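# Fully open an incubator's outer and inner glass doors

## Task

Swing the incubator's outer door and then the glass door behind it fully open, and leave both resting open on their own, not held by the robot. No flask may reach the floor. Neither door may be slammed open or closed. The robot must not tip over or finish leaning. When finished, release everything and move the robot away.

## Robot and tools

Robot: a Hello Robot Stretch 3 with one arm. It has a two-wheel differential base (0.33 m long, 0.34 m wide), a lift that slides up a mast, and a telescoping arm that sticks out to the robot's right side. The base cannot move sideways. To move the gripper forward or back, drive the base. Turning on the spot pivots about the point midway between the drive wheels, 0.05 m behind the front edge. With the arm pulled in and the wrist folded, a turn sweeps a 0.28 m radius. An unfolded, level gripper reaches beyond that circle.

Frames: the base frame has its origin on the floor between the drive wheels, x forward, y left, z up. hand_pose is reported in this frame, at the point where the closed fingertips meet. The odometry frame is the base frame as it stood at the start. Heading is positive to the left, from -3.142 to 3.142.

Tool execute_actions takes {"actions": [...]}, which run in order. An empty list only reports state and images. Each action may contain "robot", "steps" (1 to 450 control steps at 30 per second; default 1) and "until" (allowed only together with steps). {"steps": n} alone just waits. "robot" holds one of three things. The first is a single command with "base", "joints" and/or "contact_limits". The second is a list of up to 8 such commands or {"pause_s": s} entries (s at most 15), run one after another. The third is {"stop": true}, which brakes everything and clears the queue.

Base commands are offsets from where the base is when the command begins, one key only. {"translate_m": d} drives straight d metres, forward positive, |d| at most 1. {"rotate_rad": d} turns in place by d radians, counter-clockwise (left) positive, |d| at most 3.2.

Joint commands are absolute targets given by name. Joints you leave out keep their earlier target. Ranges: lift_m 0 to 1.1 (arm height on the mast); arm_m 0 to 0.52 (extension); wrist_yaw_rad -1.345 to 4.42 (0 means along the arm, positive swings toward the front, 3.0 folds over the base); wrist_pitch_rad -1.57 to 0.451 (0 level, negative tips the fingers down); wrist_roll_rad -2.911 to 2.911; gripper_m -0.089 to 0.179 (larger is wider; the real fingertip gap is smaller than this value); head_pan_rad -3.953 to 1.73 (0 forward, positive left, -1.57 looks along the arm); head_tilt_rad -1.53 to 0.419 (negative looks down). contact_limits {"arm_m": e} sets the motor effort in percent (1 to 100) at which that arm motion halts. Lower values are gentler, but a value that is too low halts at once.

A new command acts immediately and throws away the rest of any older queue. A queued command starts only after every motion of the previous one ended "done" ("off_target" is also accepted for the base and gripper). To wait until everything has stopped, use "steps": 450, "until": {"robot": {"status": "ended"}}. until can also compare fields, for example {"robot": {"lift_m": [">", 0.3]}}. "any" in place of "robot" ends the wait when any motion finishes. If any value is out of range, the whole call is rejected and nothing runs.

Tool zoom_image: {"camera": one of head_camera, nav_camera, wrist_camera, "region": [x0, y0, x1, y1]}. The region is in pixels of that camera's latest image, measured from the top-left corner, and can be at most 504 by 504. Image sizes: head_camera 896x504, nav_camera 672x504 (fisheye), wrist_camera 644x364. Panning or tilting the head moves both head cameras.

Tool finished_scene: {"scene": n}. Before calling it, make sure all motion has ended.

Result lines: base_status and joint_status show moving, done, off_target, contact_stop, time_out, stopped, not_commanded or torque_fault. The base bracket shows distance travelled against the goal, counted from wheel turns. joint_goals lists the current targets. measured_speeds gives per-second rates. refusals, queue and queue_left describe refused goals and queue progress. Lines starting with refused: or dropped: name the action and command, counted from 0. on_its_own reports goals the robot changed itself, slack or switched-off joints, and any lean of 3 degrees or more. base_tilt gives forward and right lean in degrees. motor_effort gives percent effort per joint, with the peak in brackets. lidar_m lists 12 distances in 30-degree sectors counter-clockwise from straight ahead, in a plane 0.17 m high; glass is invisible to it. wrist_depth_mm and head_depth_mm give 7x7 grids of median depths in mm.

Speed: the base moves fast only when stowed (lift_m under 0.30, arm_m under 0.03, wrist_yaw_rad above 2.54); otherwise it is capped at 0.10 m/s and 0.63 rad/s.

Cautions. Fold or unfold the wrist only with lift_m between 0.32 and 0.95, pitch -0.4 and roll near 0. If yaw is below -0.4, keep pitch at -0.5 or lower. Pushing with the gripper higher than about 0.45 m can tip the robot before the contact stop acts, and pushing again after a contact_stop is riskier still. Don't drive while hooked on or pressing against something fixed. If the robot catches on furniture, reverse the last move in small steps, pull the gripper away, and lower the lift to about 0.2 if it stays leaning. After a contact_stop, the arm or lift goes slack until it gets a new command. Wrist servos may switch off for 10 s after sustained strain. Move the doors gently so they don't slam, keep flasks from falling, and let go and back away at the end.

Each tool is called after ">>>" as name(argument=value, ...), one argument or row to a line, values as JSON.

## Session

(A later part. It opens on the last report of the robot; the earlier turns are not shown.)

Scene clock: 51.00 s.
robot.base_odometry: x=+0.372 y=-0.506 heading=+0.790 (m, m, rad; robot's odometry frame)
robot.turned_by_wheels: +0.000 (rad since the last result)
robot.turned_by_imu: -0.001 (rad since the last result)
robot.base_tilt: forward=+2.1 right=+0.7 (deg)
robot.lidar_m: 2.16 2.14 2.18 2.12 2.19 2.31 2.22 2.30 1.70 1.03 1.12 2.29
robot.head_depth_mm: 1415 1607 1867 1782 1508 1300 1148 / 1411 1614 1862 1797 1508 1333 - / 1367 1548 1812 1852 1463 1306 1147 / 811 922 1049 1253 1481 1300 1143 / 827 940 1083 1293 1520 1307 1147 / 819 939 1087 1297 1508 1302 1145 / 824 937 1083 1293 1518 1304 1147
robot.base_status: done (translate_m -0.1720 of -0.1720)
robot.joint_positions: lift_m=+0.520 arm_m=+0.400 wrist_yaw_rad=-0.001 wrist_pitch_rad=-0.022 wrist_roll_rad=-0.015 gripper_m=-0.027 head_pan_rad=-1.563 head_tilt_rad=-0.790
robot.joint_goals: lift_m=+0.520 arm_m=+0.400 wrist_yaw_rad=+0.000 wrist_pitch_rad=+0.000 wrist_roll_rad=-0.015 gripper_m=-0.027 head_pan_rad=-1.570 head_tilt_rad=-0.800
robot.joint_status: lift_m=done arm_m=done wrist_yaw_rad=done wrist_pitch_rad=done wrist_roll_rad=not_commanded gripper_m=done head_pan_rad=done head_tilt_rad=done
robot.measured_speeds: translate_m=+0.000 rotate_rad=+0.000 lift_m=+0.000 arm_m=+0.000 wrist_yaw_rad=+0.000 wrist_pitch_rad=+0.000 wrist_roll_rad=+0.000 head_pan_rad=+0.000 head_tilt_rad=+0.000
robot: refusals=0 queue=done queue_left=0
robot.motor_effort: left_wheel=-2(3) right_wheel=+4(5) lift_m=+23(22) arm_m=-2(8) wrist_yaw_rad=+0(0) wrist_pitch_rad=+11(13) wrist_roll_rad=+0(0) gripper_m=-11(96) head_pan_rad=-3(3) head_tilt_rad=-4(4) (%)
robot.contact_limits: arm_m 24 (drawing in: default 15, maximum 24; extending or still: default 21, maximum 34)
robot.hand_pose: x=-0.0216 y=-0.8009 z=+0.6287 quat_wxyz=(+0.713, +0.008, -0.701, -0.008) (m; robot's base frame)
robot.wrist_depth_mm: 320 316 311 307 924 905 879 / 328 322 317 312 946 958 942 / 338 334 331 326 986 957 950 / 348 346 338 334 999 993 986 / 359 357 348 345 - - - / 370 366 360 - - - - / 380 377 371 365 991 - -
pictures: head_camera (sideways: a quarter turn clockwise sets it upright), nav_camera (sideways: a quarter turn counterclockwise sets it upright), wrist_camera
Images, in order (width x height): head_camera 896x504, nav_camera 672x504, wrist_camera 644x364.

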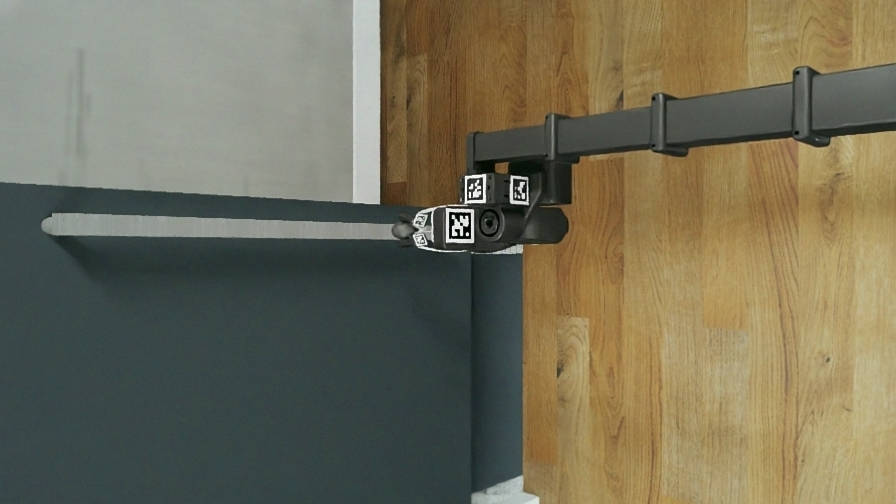

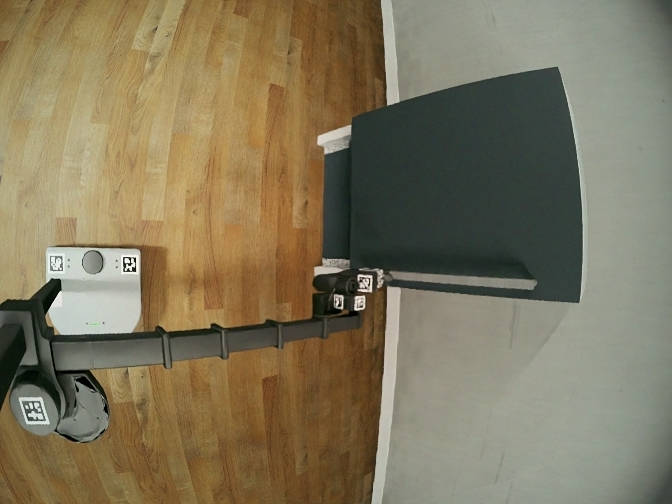

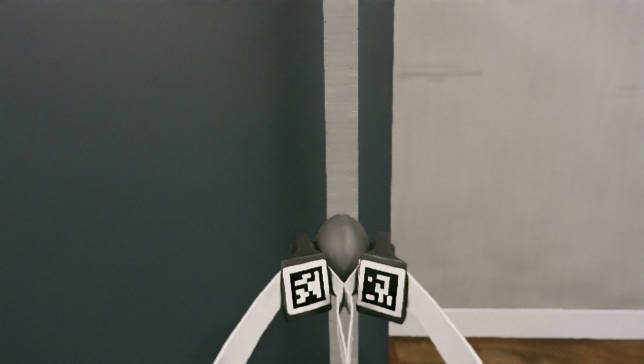

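>>> execute_actions(
  actions=[
    {"robot":[{"joints":{"arm_m":0.3,"gripper_m":0.10}},{"base":{"rotate_rad":-0.4}},{"base":{"translate_m":0.18}},{"base":{"rotate_rad":0.4}},{"base":{"translate_m":-0.166}},{"joints":{"arm_m":0.52},"contact_limits":{"arm_m":10}}],"steps":450,"until":{"robot":{"status":"ended"}}},
    {"steps":300,"until":{"robot":{"status":"ended"}}},
  ],
)

Scene clock: 63.97 s.
robot.base_odometry: x=+0.422 y=-0.555 heading=+0.790 (m, m, rad; robot's odometry frame)
robot.turned_by_wheels: +0.000 (rad since the last result)
robot.turned_by_imu: -0.003 (rad since the last result)
robot.base_tilt: forward=+2.1 right=+0.7 (deg)
robot.lidar_m: 2.52 2.16 2.25 2.19 2.27 2.32 2.22 2.25 1.63 0.96 1.04 2.19
robot.head_depth_mm: 1356 1543 1783 1800 1507 1302 1151 / 1353 1548 1781 1782 1527 1325 - / 1317 1484 1747 - 1505 1304 1148 / 751 833 969 1188 1511 1299 1145 / 764 867 1001 1192 1511 1307 1144 / 763 865 1005 1194 1514 1305 1150 / 763 869 1002 1186 1511 1300 1149
robot.base_status: done (translate_m -0.1660 of -0.1660)
robot.joint_positions: lift_m=+0.520 arm_m=+0.492 wrist_yaw_rad=+0.016 wrist_pitch_rad=-0.028 wrist_roll_rad=-0.014 gripper_m=+0.100 head_pan_rad=-1.563 head_tilt_rad=-0.791
robot.joint_goals: lift_m=+0.520 arm_m=+0.492 wrist_yaw_rad=+0.000 wrist_pitch_rad=+0.000 wrist_roll_rad=-0.014 gripper_m=+0.100 head_pan_rad=-1.570 head_tilt_rad=-0.800
robot.joint_status: lift_m=done arm_m=contact_stop wrist_yaw_rad=done wrist_pitch_rad=done wrist_roll_rad=not_commanded gripper_m=done head_pan_rad=done head_tilt_rad=done
robot.measured_speeds: translate_m=+0.000 rotate_rad=+0.002 lift_m=+0.000 arm_m=-0.012 wrist_yaw_rad=+0.000 wrist_pitch_rad=+0.000 wrist_roll_rad=+0.000 head_pan_rad=+0.000 head_tilt_rad=+0.000
robot: refusals=0 queue=dropped queue_left=0
robot.on_its_own: arm_m is slack since a contact_stop, until your next command for it (your +0.520 is given up)
robot.motor_effort: left_wheel=-3(5) right_wheel=+9(19) lift_m=+23(23) arm_m=+5(9) wrist_yaw_rad=-16(16) wrist_pitch_rad=+14(17) wrist_roll_rad=+0(1) gripper_m=-3(79) head_pan_rad=-3(2) head_tilt_rad=-3(4) (%)
robot.contact_limits: arm_m 10 (drawing in: default 15, maximum 24; extending or still: default 21, maximum 34)
robot.hand_pose: x=-0.0174 y=-0.8922 z=+0.6273 quat_wxyz=(+0.712, +0.016, -0.702, -0.005) (m; robot's base frame)
robot.wrist_depth_mm: 164 161 159 91 152 760 746 / 168 166 163 94 157 772 758 / 174 171 168 96 162 807 787 / 179 177 174 99 166 824 806 / 185 183 179 102 171 839 842 / 191 188 183 106 176 - 859 / 198 196 192 109 182 880 880
pictures: head_camera (sideways: a quarter turn clockwise sets it upright), nav_camera (sideways: a quarter turn counterclockwise sets it upright), wrist_camera
Images, in order (width x height): head_camera 896x504, nav_camera 672x504, wrist_camera 644x364.

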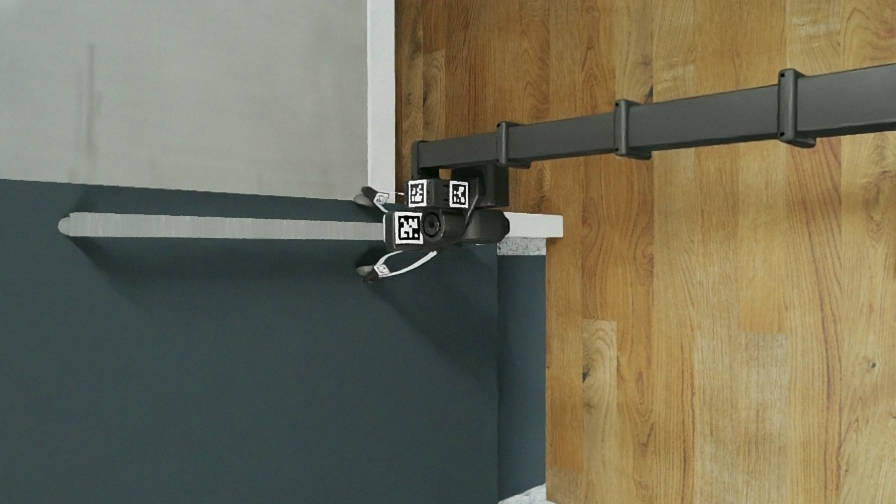

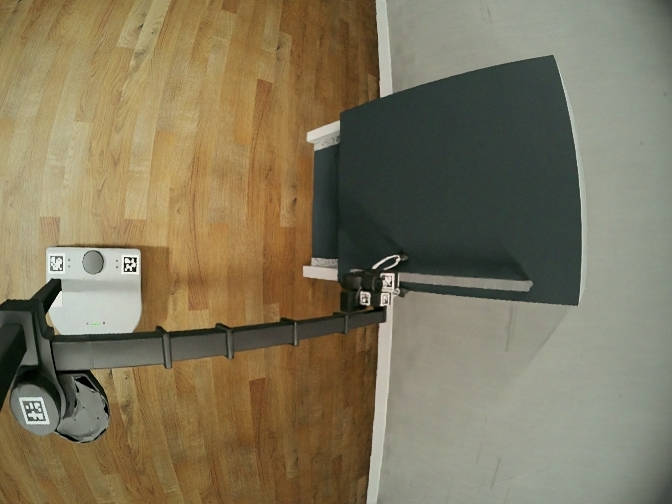

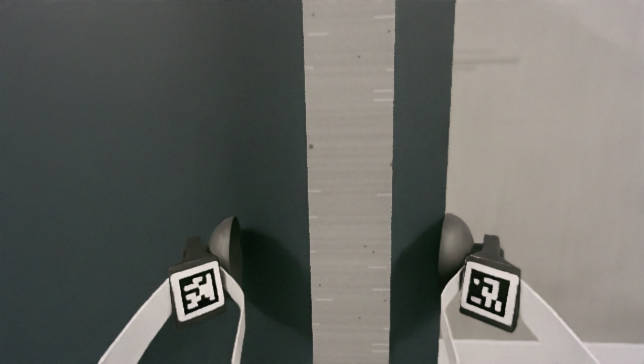

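>>> execute_actions(
  actions=[
    {"robot":[{"joints":{"arm_m":0.465}},{"joints":{"gripper_m":-0.03}},{"joints":{"arm_m":0.36},"contact_limits":{"arm_m":24}}],"steps":300,"until":{"robot":{"status":"ended"}}},
  ],
)

Scene clock: 69.23 s.
robot.base_odometry: x=+0.422 y=-0.555 heading=+0.791 (m, m, rad; robot's odometry frame)
robot.turned_by_wheels: +0.001 (rad since the last result)
robot.turned_by_imu: +0.000 (rad since the last result)
robot.base_tilt: forward=+2.1 right=+0.7 (deg)
robot.lidar_m: 2.53 2.16 2.25 2.19 2.26 2.31 2.22 2.26 1.63 0.96 1.04 2.19
robot.head_depth_mm: 1349 1554 1770 1800 1506 1299 1147 / 1354 1548 1781 1779 1515 1320 - / 1289 1479 1745 1790 1440 1308 1141 / 660 730 853 978 1440 1304 1147 / 679 777 899 1073 1469 1298 1146 / 690 789 919 1098 1475 1303 1142 / 700 800 942 1127 1518 1305 1144
robot.base_status: done (translate_m -0.1660 of -0.1660)
robot.joint_positions: lift_m=+0.520 arm_m=+0.360 wrist_yaw_rad=+0.080 wrist_pitch_rad=-0.025 wrist_roll_rad=-0.014 gripper_m=-0.020 head_pan_rad=-1.563 head_tilt_rad=-0.792
robot.joint_goals: lift_m=+0.520 arm_m=+0.360 wrist_yaw_rad=+0.066 wrist_pitch_rad=+0.000 wrist_roll_rad=-0.014 gripper_m=-0.021 head_pan_rad=-1.570 head_tilt_rad=-0.800
robot.joint_status: lift_m=done arm_m=done wrist_yaw_rad=done wrist_pitch_rad=done wrist_roll_rad=not_commanded gripper_m=done head_pan_rad=done head_tilt_rad=done
robot.measured_speeds: translate_m=+0.000 rotate_rad=+0.000 lift_m=+0.000 arm_m=+0.000 wrist_yaw_rad=+0.000 wrist_pitch_rad=+0.000 wrist_roll_rad=+0.000 head_pan_rad=+0.000 head_tilt_rad=+0.000
robot: refusals=0 queue=done queue_left=0
robot.on_its_own: wrist_yaw_rad is held at +0.066, not at your +0.000, by its stall guard, which is not easing now; gripper_m is held at -0.021, not at your -0.030, by its stall guard, which is not easing now
robot.motor_effort: left_wheel=+5(12) right_wheel=-17(43) lift_m=+22(22) arm_m=-2(9) wrist_yaw_rad=-14(46) wrist_pitch_rad=+12(19) wrist_roll_rad=+0(1) gripper_m=-23(99) head_pan_rad=-3(2) head_tilt_rad=-3(4) (%)
robot.contact_limits: arm_m 24 (drawing in: default 15, maximum 24; extending or still: default 21, maximum 34)
robot.hand_pose: x=-0.0010 y=-0.7601 z=+0.6282 quat_wxyz=(+0.712, +0.037, -0.701, +0.020) (m; robot's base frame)
robot.wrist_depth_mm: 234 215 195 113 168 860 840 / 243 222 203 117 171 857 849 / 252 230 210 120 176 899 871 / 262 237 216 124 182 933 894 / 274 248 225 126 186 970 933 / 286 257 237 130 - 991 948 / 300 268 236 135 200 - 967
pictures: head_camera (sideways: a quarter turn clockwise sets it upright), nav_camera (sideways: a quarter turn counterclockwise sets it upright), wrist_camera
Images, in order (width x height): head_camera 896x504, nav_camera 672x504, wrist_camera 644x364.

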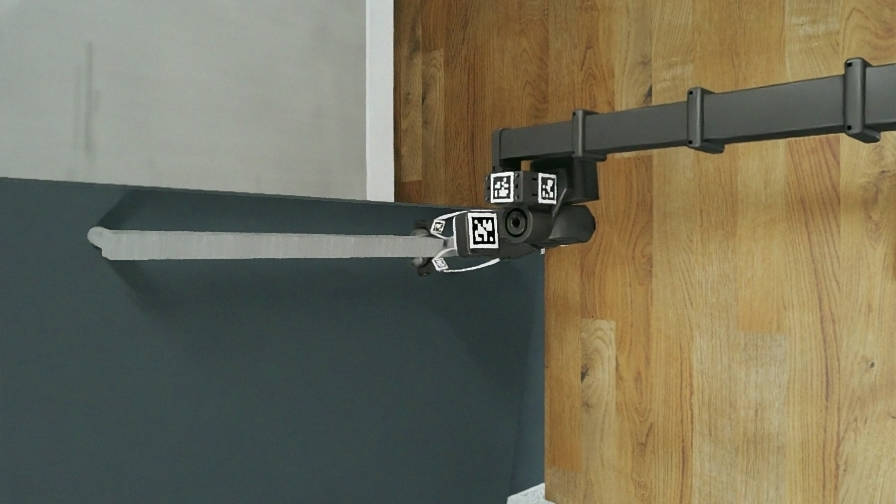

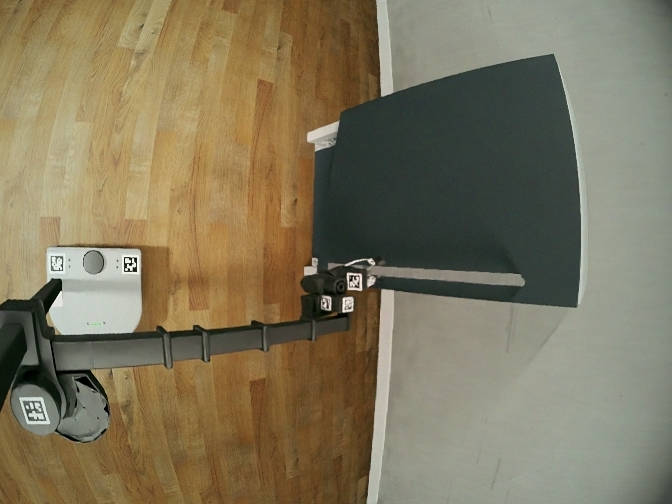

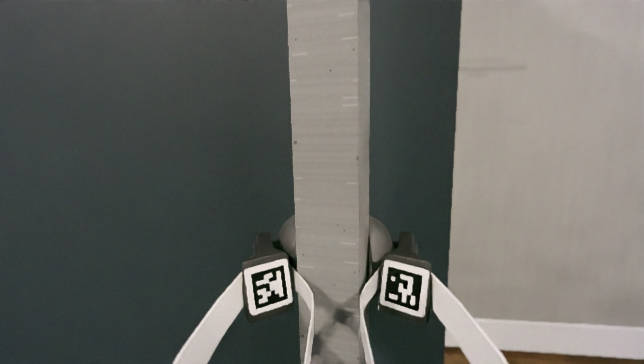

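>>> execute_actions(
  actions=[
    {"robot":[{"joints":{"gripper_m":0.0,"wrist_yaw_rad":0.05}},{"base":{"translate_m":0.03},"joints":{"arm_m":0.27},"contact_limits":{"arm_m":24}},{"base":{"translate_m":0.05},"joints":{"arm_m":0.17},"contact_limits":{"arm_m":24}}],"steps":300,"until":{"robot":{"status":"ended"}}},
  ],
)

Scene clock: 70.20 s.
robot.base_odometry: x=+0.422 y=-0.555 heading=+0.791 (m, m, rad; robot's odometry frame)
robot.turned_by_wheels: +0.000 (rad since the last result)
robot.turned_by_imu: +0.000 (rad since the last result)
robot.base_tilt: forward=+2.1 right=+0.7 (deg)
robot.lidar_m: 2.53 2.16 2.25 2.19 2.27 2.31 2.22 2.25 1.63 0.96 1.04 2.19
robot.head_depth_mm: 1352 1547 1768 1775 1508 1297 1146 / 1363 1529 1787 1806 1503 1330 - / 1288 1487 1742 1796 1435 1301 1151 / 662 730 852 980 1449 1302 1142 / 679 774 902 1071 1481 1306 1142 / 691 789 916 1102 1470 1304 1140 / 703 804 939 1134 1511 1303 1147
robot.base_status: done (translate_m -0.1660 of -0.1660)
robot.joint_positions: lift_m=+0.520 arm_m=+0.360 wrist_yaw_rad=+0.074 wrist_pitch_rad=-0.025 wrist_roll_rad=-0.014 gripper_m=+0.001 head_pan_rad=-1.563 head_tilt_rad=-0.792
robot.joint_goals: lift_m=+0.520 arm_m=+0.360 wrist_yaw_rad=+0.050 wrist_pitch_rad=+0.000 wrist_roll_rad=-0.014 gripper_m=+0.000 head_pan_rad=-1.570 head_tilt_rad=-0.800
robot.joint_status: lift_m=done arm_m=done wrist_yaw_rad=off_target wrist_pitch_rad=done wrist_roll_rad=not_commanded gripper_m=done head_pan_rad=done head_tilt_rad=done
robot.measured_speeds: translate_m=+0.000 rotate_rad=+0.000 lift_m=+0.000 arm_m=+0.000 wrist_yaw_rad=+0.000 wrist_pitch_rad=+0.000 wrist_roll_rad=+0.000 head_pan_rad=+0.000 head_tilt_rad=+0.000
robot: refusals=0 queue=dropped queue_left=0
robot.on_its_own: right_wheel is at rest, and its effort (-19) is outside its rest range (-18 to +18); wrist_yaw_rad is at rest, and its effort (-22) is outside its rest range (-12 to +12)
robot.motor_effort: left_wheel=+5(5) right_wheel=-19(20) lift_m=+22(23) arm_m=-2(2) wrist_yaw_rad=-22(21) wrist_pitch_rad=+12(12) wrist_roll_rad=+0(0) gripper_m=-15(60) head_pan_rad=-2(2) head_tilt_rad=-3(3) (%)
robot.contact_limits: arm_m 24 (drawing in: default 15, maximum 24; extending or still: default 21, maximum 34)
robot.hand_pose: x=-0.0025 y=-0.7602 z=+0.6282 quat_wxyz=(+0.712, +0.035, -0.701, +0.018) (m; robot's base frame)
robot.wrist_depth_mm: 232 214 196 113 167 870 838 / 241 221 202 117 172 859 864 / 250 227 209 119 177 909 883 / 258 237 215 123 183 921 925 / 271 247 223 127 186 957 932 / 284 255 236 130 - - 942 / 297 266 235 136 200 - 959
pictures: head_camera (sideways: a quarter turn clockwise sets it upright), nav_camera (sideways: a quarter turn counterclockwise sets it upright), wrist_camera
dropped: robot: command 0 of its queue: wrist_yaw_rad: off_target
Images, in order (width x height): head_camera 896x504, nav_camera 672x504, wrist_camera 644x364.

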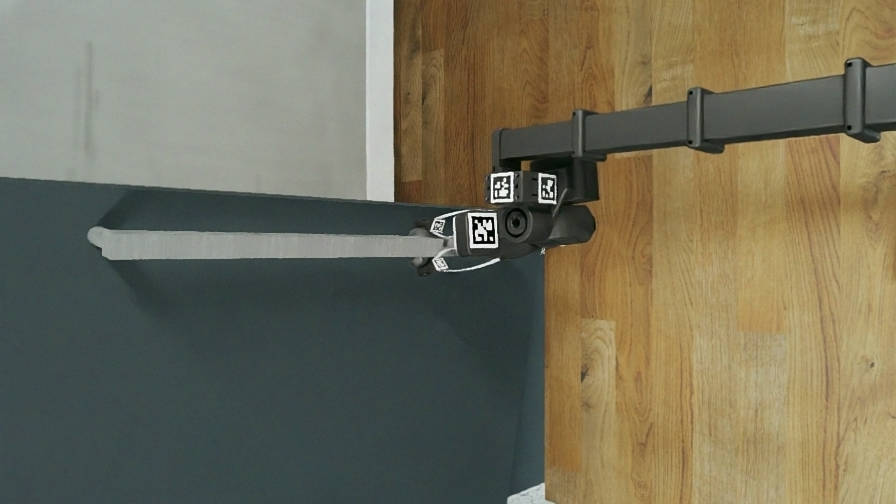

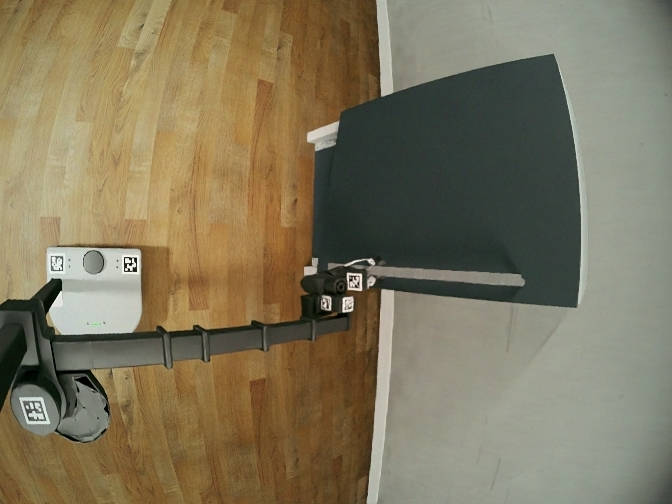

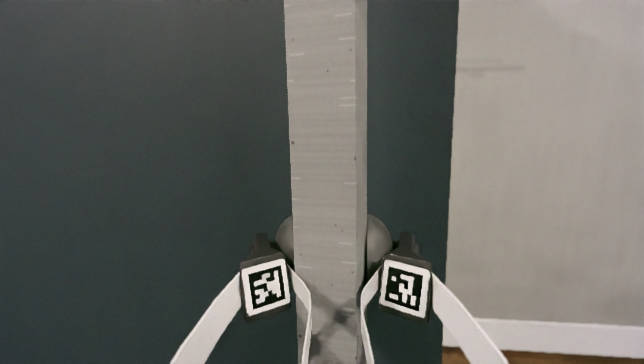

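>>> execute_actions(
  actions=[
    {"robot":{"base":{"translate_m":0.04},"joints":{"arm_m":0.27,"gripper_m":0.01},"contact_limits":{"arm_m":24}},"steps":200,"until":{"robot":{"status":"ended"}}},
    {"robot":{"base":{"translate_m":0.06},"joints":{"arm_m":0.17},"contact_limits":{"arm_m":24}},"steps":200,"until":{"robot":{"status":"ended"}}},
  ],
)

Scene clock: 74.67 s.
robot.base_odometry: x=+0.493 y=-0.484 heading=+0.790 (m, m, rad; robot's odometry frame)
robot.turned_by_wheels: -0.001 (rad since the last result)
robot.turned_by_imu: -0.002 (rad since the last result)
robot.base_tilt: forward=+2.1 right=+0.7 (deg)
robot.lidar_m: 2.42 2.07 2.26 2.19 2.27 2.42 2.32 2.25 1.63 0.97 1.04 2.19
robot.head_depth_mm: 1341 1544 1782 1777 1515 1298 1147 / 527 1510 1789 1782 1505 1339 - / 486 543 639 773 1414 - 1151 / 511 556 609 733 926 1304 1151 / 537 615 720 868 1092 1311 1149 / 566 655 774 947 1419 1304 1146 / 600 698 835 1045 1476 1301 1149
robot.base_status: done (translate_m +0.0600 of +0.0600)
robot.joint_positions: lift_m=+0.520 arm_m=+0.170 wrist_yaw_rad=+0.049 wrist_pitch_rad=-0.027 wrist_roll_rad=-0.014 gripper_m=+0.010 head_pan_rad=-1.563 head_tilt_rad=-0.792
robot.joint_goals: lift_m=+0.520 arm_m=+0.170 wrist_yaw_rad=+0.050 wrist_pitch_rad=+0.000 wrist_roll_rad=-0.014 gripper_m=+0.010 head_pan_rad=-1.570 head_tilt_rad=-0.800
robot.joint_status: lift_m=done arm_m=done wrist_yaw_rad=off_target wrist_pitch_rad=done wrist_roll_rad=not_commanded gripper_m=done head_pan_rad=done head_tilt_rad=done
robot.measured_speeds: translate_m=+0.000 rotate_rad=+0.000 lift_m=+0.000 arm_m=+0.000 wrist_yaw_rad=+0.000 wrist_pitch_rad=+0.000 wrist_roll_rad=+0.000 head_pan_rad=+0.000 head_tilt_rad=+0.000
robot: refusals=0 queue=done queue_left=0
robot.motor_effort: left_wheel=-2(15) right_wheel=+4(46) lift_m=+23(23) arm_m=-1(2) wrist_yaw_rad=+1(59) wrist_pitch_rad=+13(14) wrist_roll_rad=+0(0) gripper_m=-9(36) head_pan_rad=-3(3) head_tilt_rad=-3(4) (%)
robot.contact_limits: arm_m 24 (drawing in: default 15, maximum 24; extending or still: default 21, maximum 34)
robot.hand_pose: x=-0.0090 y=-0.5703 z=+0.6276 quat_wxyz=(+0.712, +0.027, -0.701, +0.008) (m; robot's base frame)
robot.wrist_depth_mm: 377 285 229 113 159 152 - / 398 302 237 116 162 168 - / 425 317 246 120 167 196 - / 467 330 253 123 171 - - / 505 349 269 126 172 - - / 551 367 293 129 - - - / - 387 279 136 188 - -
pictures: head_camera (sideways: a quarter turn clockwise sets it upright), nav_camera (sideways: a quarter turn counterclockwise sets it upright), wrist_camera
Images, in order (width x height): head_camera 896x504, nav_camera 672x504, wrist_camera 644x364.

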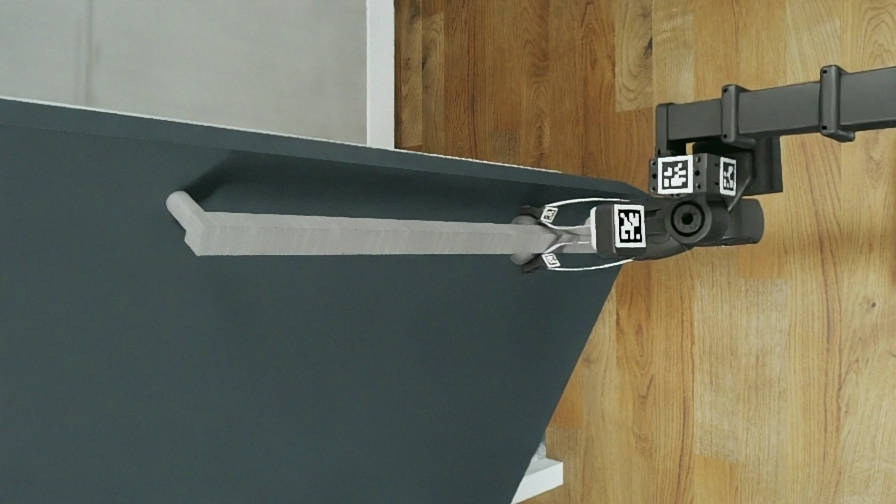

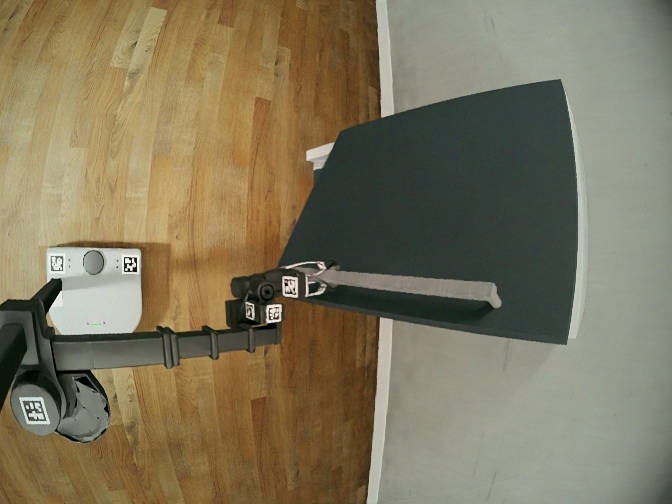

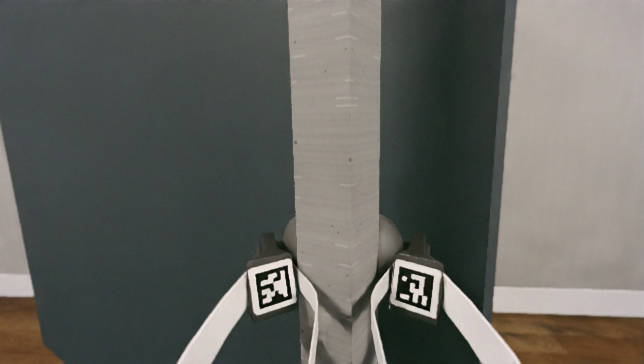

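>>> execute_actions(
  actions=[
    {"robot":{"base":{"translate_m":0.05},"joints":{"arm_m":0.09,"gripper_m":0.015},"contact_limits":{"arm_m":24}},"steps":200,"until":{"robot":{"status":"ended"}}},
    {"robot":{"base":{"translate_m":0.07},"joints":{"arm_m":0.01},"contact_limits":{"arm_m":24}},"steps":200,"until":{"robot":{"status":"ended"}}},
  ],
)

Scene clock: 78.60 s.
robot.base_odometry: x=+0.577 y=-0.399 heading=+0.791 (m, m, rad; robot's odometry frame)
robot.turned_by_wheels: +0.001 (rad since the last result)
robot.turned_by_imu: +0.001 (rad since the last result)
robot.base_tilt: forward=+2.1 right=+0.8 (deg)
robot.lidar_m: 2.31 1.95 2.26 2.19 2.27 2.54 2.44 2.25 1.00 0.99 1.03 2.19
robot.head_depth_mm: 815 985 1779 1787 1502 1300 1139 / 326 369 459 1268 1494 1296 1166 / 332 368 421 502 625 888 1163 / 360 410 434 519 628 797 1130 / 399 463 537 667 863 1278 1144 / 452 531 648 825 1155 1304 1150 / 518 624 789 1070 1504 1311 1148
robot.base_status: done (translate_m +0.0701 of +0.0700)
robot.joint_positions: lift_m=+0.520 arm_m=+0.011 wrist_yaw_rad=+0.147 wrist_pitch_rad=-0.025 wrist_roll_rad=-0.014 gripper_m=+0.015 head_pan_rad=-1.563 head_tilt_rad=-0.792
robot.joint_goals: lift_m=+0.520 arm_m=+0.010 wrist_yaw_rad=+0.101 wrist_pitch_rad=+0.000 wrist_roll_rad=-0.014 gripper_m=+0.015 head_pan_rad=-1.570 head_tilt_rad=-0.800
robot.joint_status: lift_m=done arm_m=done wrist_yaw_rad=off_target wrist_pitch_rad=done wrist_roll_rad=not_commanded gripper_m=done head_pan_rad=done head_tilt_rad=done
robot.measured_speeds: translate_m=+0.000 rotate_rad=+0.000 lift_m=+0.000 arm_m=+0.000 wrist_yaw_rad=+0.000 wrist_pitch_rad=+0.000 wrist_roll_rad=+0.000 head_pan_rad=+0.000 head_tilt_rad=+0.000
robot: refusals=0 queue=done queue_left=0
robot.on_its_own: wrist_yaw_rad is held at +0.101, not at your +0.050, by its stall guard, which is still easing; right_wheel is at rest, and its effort (-29) is outside its rest range (-18 to +18)
robot.motor_effort: left_wheel=+4(9) right_wheel=-29(31) lift_m=+22(22) arm_m=-7(6) wrist_yaw_rad=-44(43) wrist_pitch_rad=+12(14) wrist_roll_rad=+0(0) gripper_m=-13(25) head_pan_rad=-3(2) head_tilt_rad=-4(4) (%)
robot.contact_limits: arm_m 24 (drawing in: default 15, maximum 24; extending or still: default 21, maximum 34)
robot.hand_pose: x=+0.0159 y=-0.4089 z=+0.6281 quat_wxyz=(+0.711, +0.061, -0.699, +0.043) (m; robot's base frame)
robot.wrist_depth_mm: - - 381 117 159 123 142 / - - 398 121 163 126 - / - - 424 124 166 131 - / - - 455 128 170 134 - / - - 546 131 167 138 - / - - 715 134 - 143 - / - - 496 138 185 146 -
pictures: head_camera (sideways: a quarter turn clockwise sets it upright), nav_camera (sideways: a quarter turn counterclockwise sets it upright), wrist_camera
Images, in order (width x height): head_camera 896x504, nav_camera 672x504, wrist_camera 644x364.

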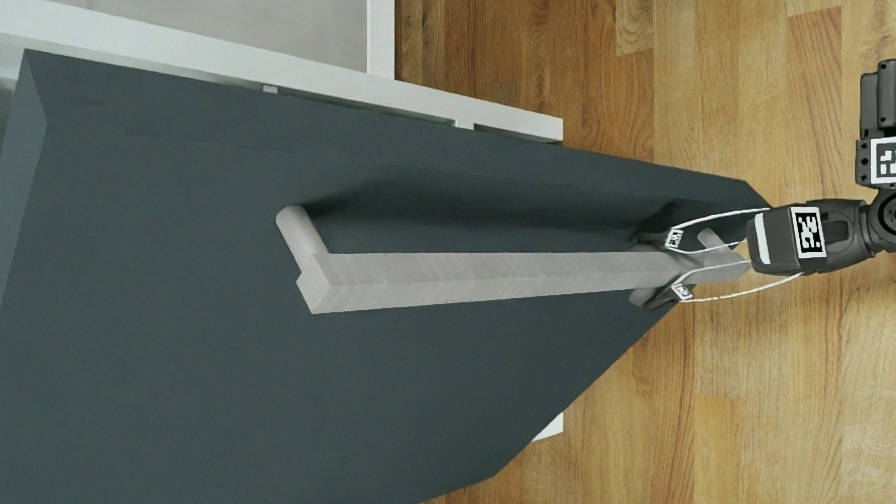

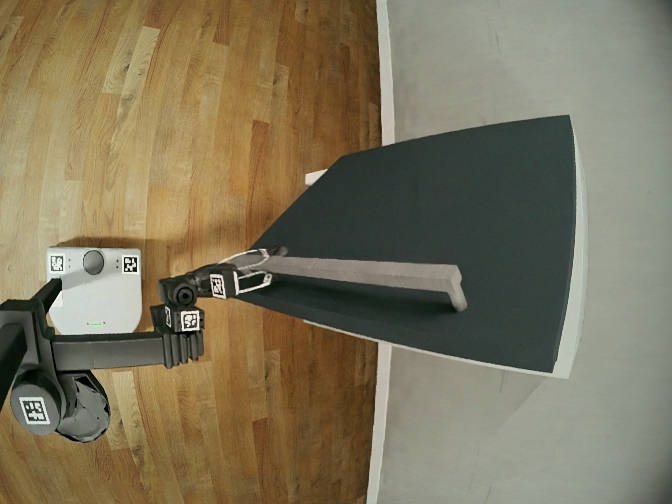

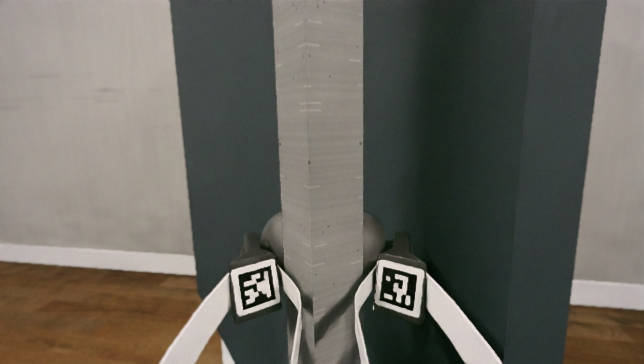

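>>> execute_actions(
  actions=[
    {"robot":{"base":{"rotate_rad":0.3},"joints":{"wrist_yaw_rad":-0.25,"gripper_m":0.03,"head_tilt_rad":-1.0}},"steps":200,"until":{"robot":{"status":"ended"}}},
    {"robot":{"base":{"translate_m":0.12}},"steps":200,"until":{"robot":{"status":"ended"}}},
  ],
)

Scene clock: 84.07 s.
robot.base_odometry: x=+0.632 y=-0.293 heading=+1.091 (m, m, rad; robot's odometry frame)
robot.turned_by_wheels: +0.300 (rad since the last result)
robot.turned_by_imu: +0.123 (rad since the last result)
robot.base_tilt: forward=+2.1 right=+0.7 (deg)
robot.lidar_m: 1.86 2.39 2.17 2.17 2.34 2.56 2.53 2.03 1.04 1.02 1.70 2.25
robot.head_depth_mm: 353 389 456 1438 1347 1216 1104 / 397 381 495 612 859 1247 - / 456 518 587 624 852 - - / 530 627 766 978 1343 1210 - / 638 783 1008 1491 1351 1214 1098 / 800 1108 1708 1516 1344 1218 1102 / 1551 1844 1734 1515 1346 1207 1102
robot.base_status: done (translate_m +0.1200 of +0.1200)
robot.joint_positions: lift_m=+0.520 arm_m=+0.009 wrist_yaw_rad=-0.234 wrist_pitch_rad=-0.027 wrist_roll_rad=-0.015 gripper_m=+0.030 head_pan_rad=-1.563 head_tilt_rad=-0.988
robot.joint_goals: lift_m=+0.520 arm_m=+0.010 wrist_yaw_rad=-0.250 wrist_pitch_rad=+0.000 wrist_roll_rad=-0.015 gripper_m=+0.030 head_pan_rad=-1.570 head_tilt_rad=-1.000
robot.joint_status: lift_m=done arm_m=done wrist_yaw_rad=done wrist_pitch_rad=done wrist_roll_rad=not_commanded gripper_m=done head_pan_rad=done head_tilt_rad=done
robot.measured_speeds: translate_m=+0.000 rotate_rad=+0.000 lift_m=+0.000 arm_m=+0.000 wrist_yaw_rad=+0.000 wrist_pitch_rad=+0.000 wrist_roll_rad=+0.000 head_pan_rad=+0.000 head_tilt_rad=+0.000
robot: refusals=0 queue=done queue_left=0
robot.on_its_own: wrist_yaw_rad is at rest, and its effort (-15) is outside its rest range (-12 to +12)
robot.motor_effort: left_wheel=+2(5) right_wheel=+2(29) lift_m=+22(22) arm_m=+7(7) wrist_yaw_rad=-15(42) wrist_pitch_rad=+13(14) wrist_roll_rad=+0(0) gripper_m=-8(60) head_pan_rad=-2(3) head_tilt_rad=-5(16) (%)
robot.contact_limits: arm_m 24 (drawing in: default 15, maximum 24; extending or still: default 21, maximum 34)
robot.hand_pose: x=-0.0806 y=-0.4026 z=+0.6277 quat_wxyz=(+0.706, -0.072, -0.698, -0.093) (m; robot's base frame)
robot.wrist_depth_mm: - 467 276 105 147 124 - / - 493 288 108 151 127 - / - 541 300 111 159 132 - / - 590 313 114 163 135 - / - 654 348 117 160 139 - / - - 407 120 - 144 - / - - 348 125 178 147 -
pictures: head_camera (sideways: a quarter turn clockwise sets it upright), nav_camera (sideways: a quarter turn counterclockwise sets it upright), wrist_camera
Images, in order (width x height): head_camera 896x504, nav_camera 672x504, wrist_camera 644x364.

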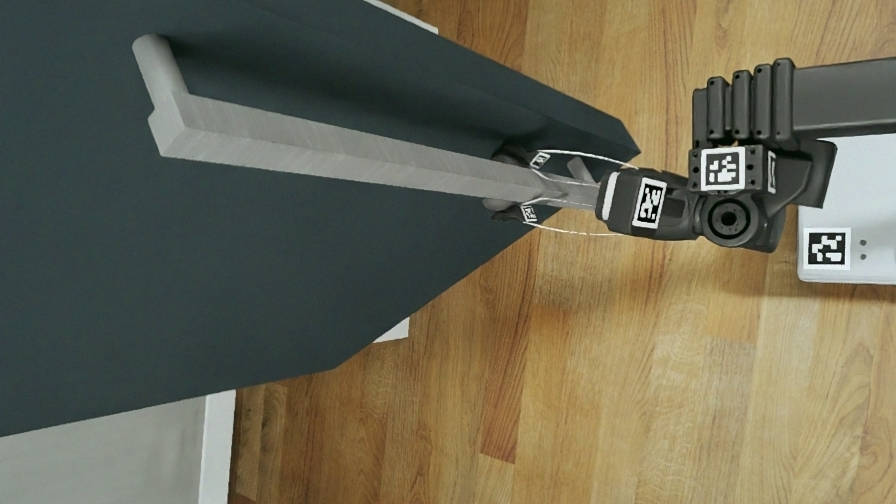

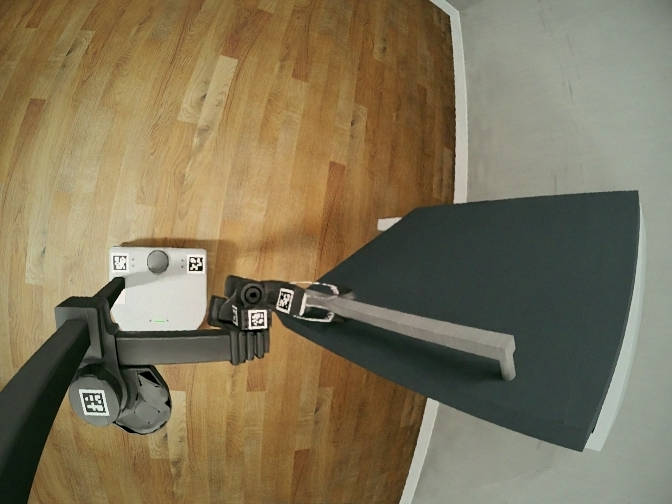

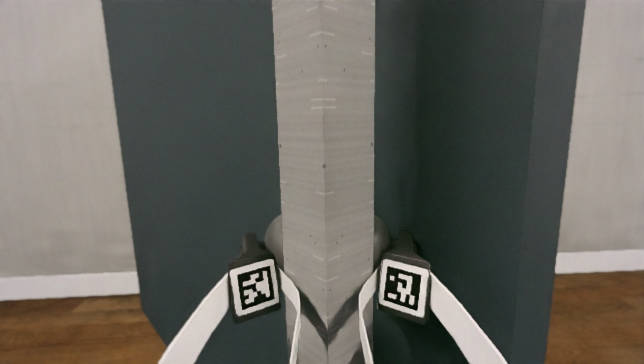

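>>> execute_actions(
  actions=[
    {"robot":{"base":{"translate_m":0.15},"joints":{"gripper_m":0.05}},"steps":200,"until":{"robot":{"status":"ended"}}},
  ],
)

Scene clock: 88.03 s.
robot.base_odometry: x=+0.702 y=-0.160 heading=+1.090 (m, m, rad; robot's odometry frame)
robot.turned_by_wheels: +0.000 (rad since the last result)
robot.turned_by_imu: -0.134 (rad since the last result)
robot.base_tilt: forward=+2.1 right=+0.7 (deg)
robot.lidar_m: 2.09 1.74 2.25 2.16 2.24 2.78 2.66 2.31 1.07 0.99 1.63 2.19
robot.head_depth_mm: 384 371 473 586 1326 1211 1098 / 427 483 528 593 844 1249 - / 480 556 657 799 1005 - - / 548 649 791 1016 1352 1231 - / 640 780 999 1489 1351 1214 1100 / 766 990 1659 1516 1344 1215 1098 / 1475 1738 1738 1510 1347 1208 1103
robot.base_status: done (translate_m +0.1500 of +0.1500)
robot.joint_positions: lift_m=+0.520 arm_m=+0.010 wrist_yaw_rad=-0.354 wrist_pitch_rad=-0.024 wrist_roll_rad=-0.017 gripper_m=+0.050 head_pan_rad=-1.566 head_tilt_rad=-0.992
robot.joint_goals: lift_m=+0.520 arm_m=+0.010 wrist_yaw_rad=-0.332 wrist_pitch_rad=+0.000 wrist_roll_rad=-0.017 gripper_m=+0.050 head_pan_rad=-1.570 head_tilt_rad=-1.000
robot.joint_status: lift_m=done arm_m=done wrist_yaw_rad=done wrist_pitch_rad=done wrist_roll_rad=not_commanded gripper_m=done head_pan_rad=done head_tilt_rad=done
robot.measured_speeds: translate_m=+0.000 rotate_rad=+0.000 lift_m=+0.000 arm_m=+0.000 wrist_yaw_rad=+0.000 wrist_pitch_rad=+0.000 wrist_roll_rad=+0.000 head_pan_rad=+0.000 head_tilt_rad=+0.000
robot: refusals=0 queue=done queue_left=0
robot.on_its_own: wrist_yaw_rad is held at -0.332, not at your -0.250, by its stall guard, which is still easing
robot.motor_effort: left_wheel=-3(10) right_wheel=+10(53) lift_m=+22(22) arm_m=+4(7) wrist_yaw_rad=+21(61) wrist_pitch_rad=+12(18) wrist_roll_rad=+1(3) gripper_m=-5(77) head_pan_rad=-2(3) head_tilt_rad=-3(5) (%)
robot.contact_limits: arm_m 24 (drawing in: default 15, maximum 24; extending or still: default 21, maximum 34)
robot.hand_pose: x=-0.1101 y=-0.3942 z=+0.6284 quat_wxyz=(+0.701, -0.115, -0.691, -0.134) (m; robot's base frame)
robot.wrist_depth_mm: 467 317 242 193 108 140 - / 497 332 249 200 113 143 - / 532 348 258 206 116 146 - / - 366 269 212 121 151 - / - 385 287 125 117 156 - / - 409 318 128 117 156 - / - 444 296 232 137 170 -
pictures: head_camera (sideways: a quarter turn clockwise sets it upright), nav_camera (sideways: a quarter turn counterclockwise sets it upright), wrist_camera
Images, in order (width x height): head_camera 896x504, nav_camera 672x504, wrist_camera 644x364.

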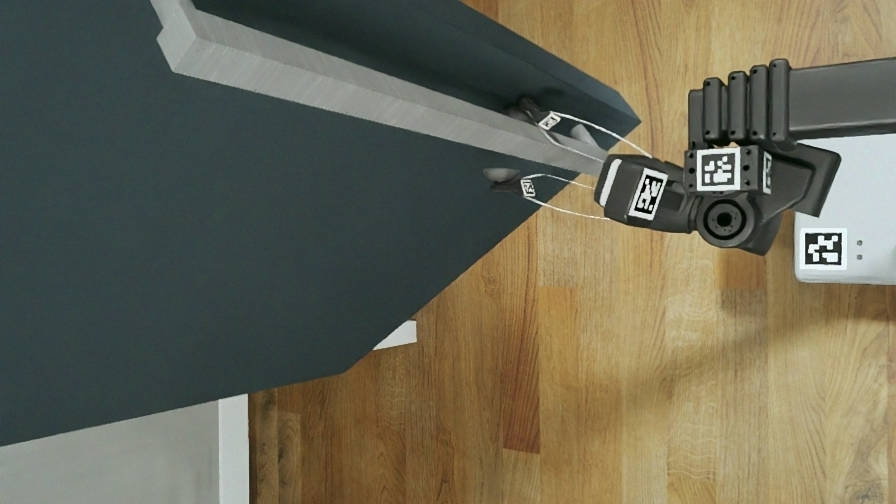

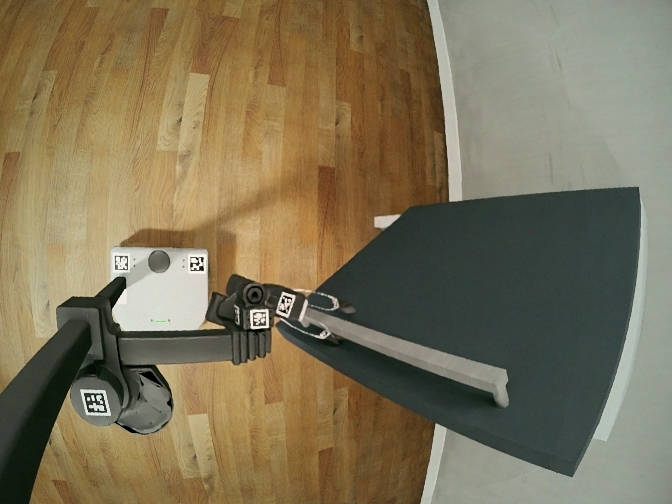

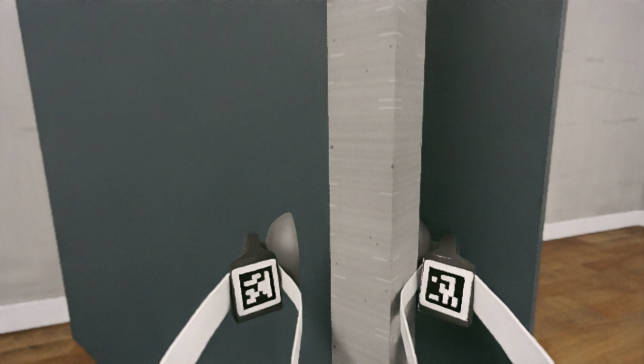

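>>> execute_actions(
  actions=[
    {"robot":{"base":{"translate_m":-0.03},"joints":{"gripper_m":0.07,"wrist_yaw_rad":-0.3}},"steps":200,"until":{"robot":{"status":"ended"}}},
    {"robot":{"base":{"rotate_rad":0.4},"joints":{"wrist_yaw_rad":-0.4}},"steps":200,"until":{"robot":{"status":"ended"}}},
  ],
)

Scene clock: 91.93 s.
robot.base_odometry: x=+0.688 y=-0.186 heading=+1.490 (m, m, rad; robot's odometry frame)
robot.turned_by_wheels: +0.399 (rad since the last result)
robot.turned_by_imu: +0.221 (rad since the last result)
robot.base_tilt: forward=+2.1 right=+0.7 (deg)
robot.lidar_m: 1.79 2.42 2.16 2.18 2.44 2.61 2.61 1.90 1.03 0.99 1.77 2.15
robot.head_depth_mm: 445 491 531 557 740 1213 1100 / 512 575 655 756 843 1227 - / 605 694 813 972 1341 - - / 736 870 1062 1485 1342 1229 - / 1529 1809 1724 1512 1340 1208 1098 / 1595 1862 1722 1522 1347 1207 1100 / 1621 1872 1725 1513 1345 1211 1102
robot.base_status: off_target (rotate_rad +0.3992 of +0.4000)
robot.joint_positions: lift_m=+0.520 arm_m=+0.009 wrist_yaw_rad=-0.467 wrist_pitch_rad=-0.025 wrist_roll_rad=-0.017 gripper_m=+0.070 head_pan_rad=-1.566 head_tilt_rad=-0.992
robot.joint_goals: lift_m=+0.520 arm_m=+0.010 wrist_yaw_rad=-0.400 wrist_pitch_rad=+0.000 wrist_roll_rad=-0.017 gripper_m=+0.070 head_pan_rad=-1.570 head_tilt_rad=-1.000
robot.joint_status: lift_m=done arm_m=done wrist_yaw_rad=off_target wrist_pitch_rad=done wrist_roll_rad=not_commanded gripper_m=done head_pan_rad=done head_tilt_rad=done
robot.measured_speeds: translate_m=+0.000 rotate_rad=+0.000 lift_m=+0.000 arm_m=+0.000 wrist_yaw_rad=+0.000 wrist_pitch_rad=+0.000 wrist_roll_rad=+0.000 head_pan_rad=+0.000 head_tilt_rad=+0.000
robot: refusals=0 queue=dropped queue_left=0
robot.on_its_own: right_wheel is at rest, and its effort (+27) is outside its rest range (-18 to +18); wrist_yaw_rad is at rest, and its effort (+62) is outside its rest range (-12 to +12)
robot.motor_effort: left_wheel=-10(19) right_wheel=+27(39) lift_m=+22(22) arm_m=+5(9) wrist_yaw_rad=+62(88) wrist_pitch_rad=+12(13) wrist_roll_rad=+1(2) gripper_m=-14(73) head_pan_rad=-1(2) head_tilt_rad=-3(3) (%)
robot.contact_limits: arm_m 24 (drawing in: default 15, maximum 24; extending or still: default 21, maximum 34)
robot.hand_pose: x=-0.1366 y=-0.3824 z=+0.6281 quat_wxyz=(+0.692, -0.153, -0.684, -0.174) (m; robot's base frame)
robot.wrist_depth_mm: - 397 283 221 110 146 135 / - 420 294 227 112 149 140 / - 445 305 233 115 152 144 / - 471 317 240 118 159 149 / - 498 358 249 121 159 - / - 531 - 256 125 - - / - 979 358 265 129 173 -
pictures: head_camera (sideways: a quarter turn clockwise sets it upright), nav_camera (sideways: a quarter turn counterclockwise sets it upright), wrist_camera
Images, in order (width x height): head_camera 896x504, nav_camera 672x504, wrist_camera 644x364.

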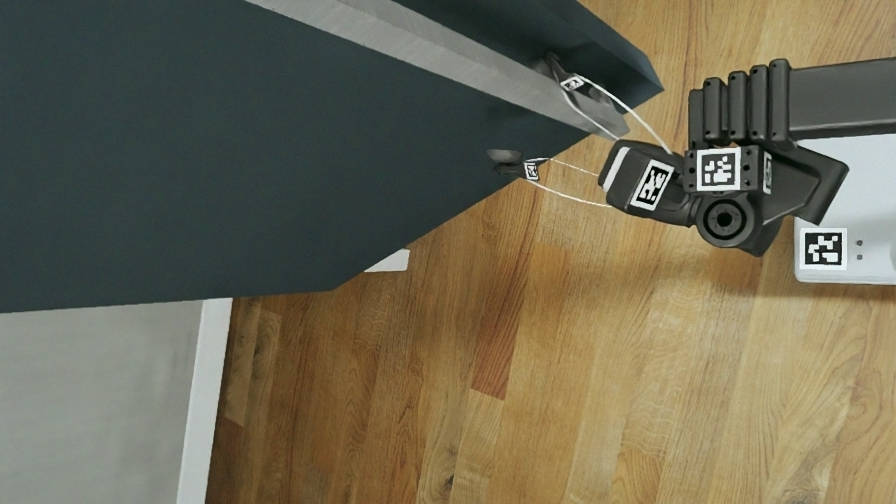

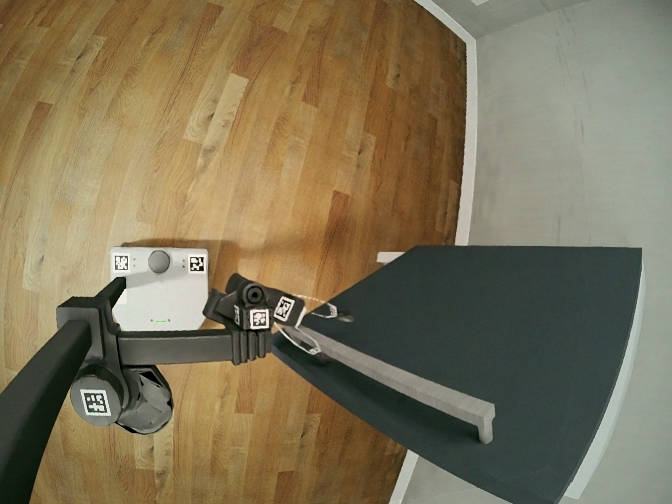

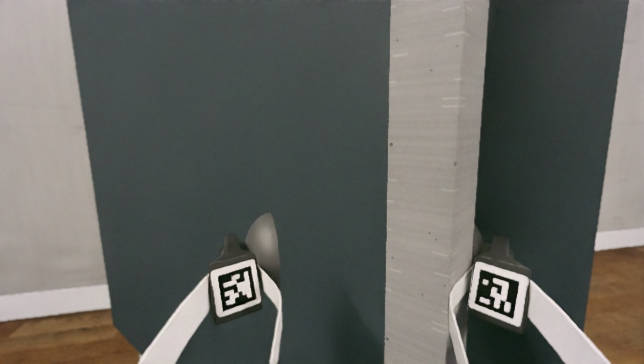

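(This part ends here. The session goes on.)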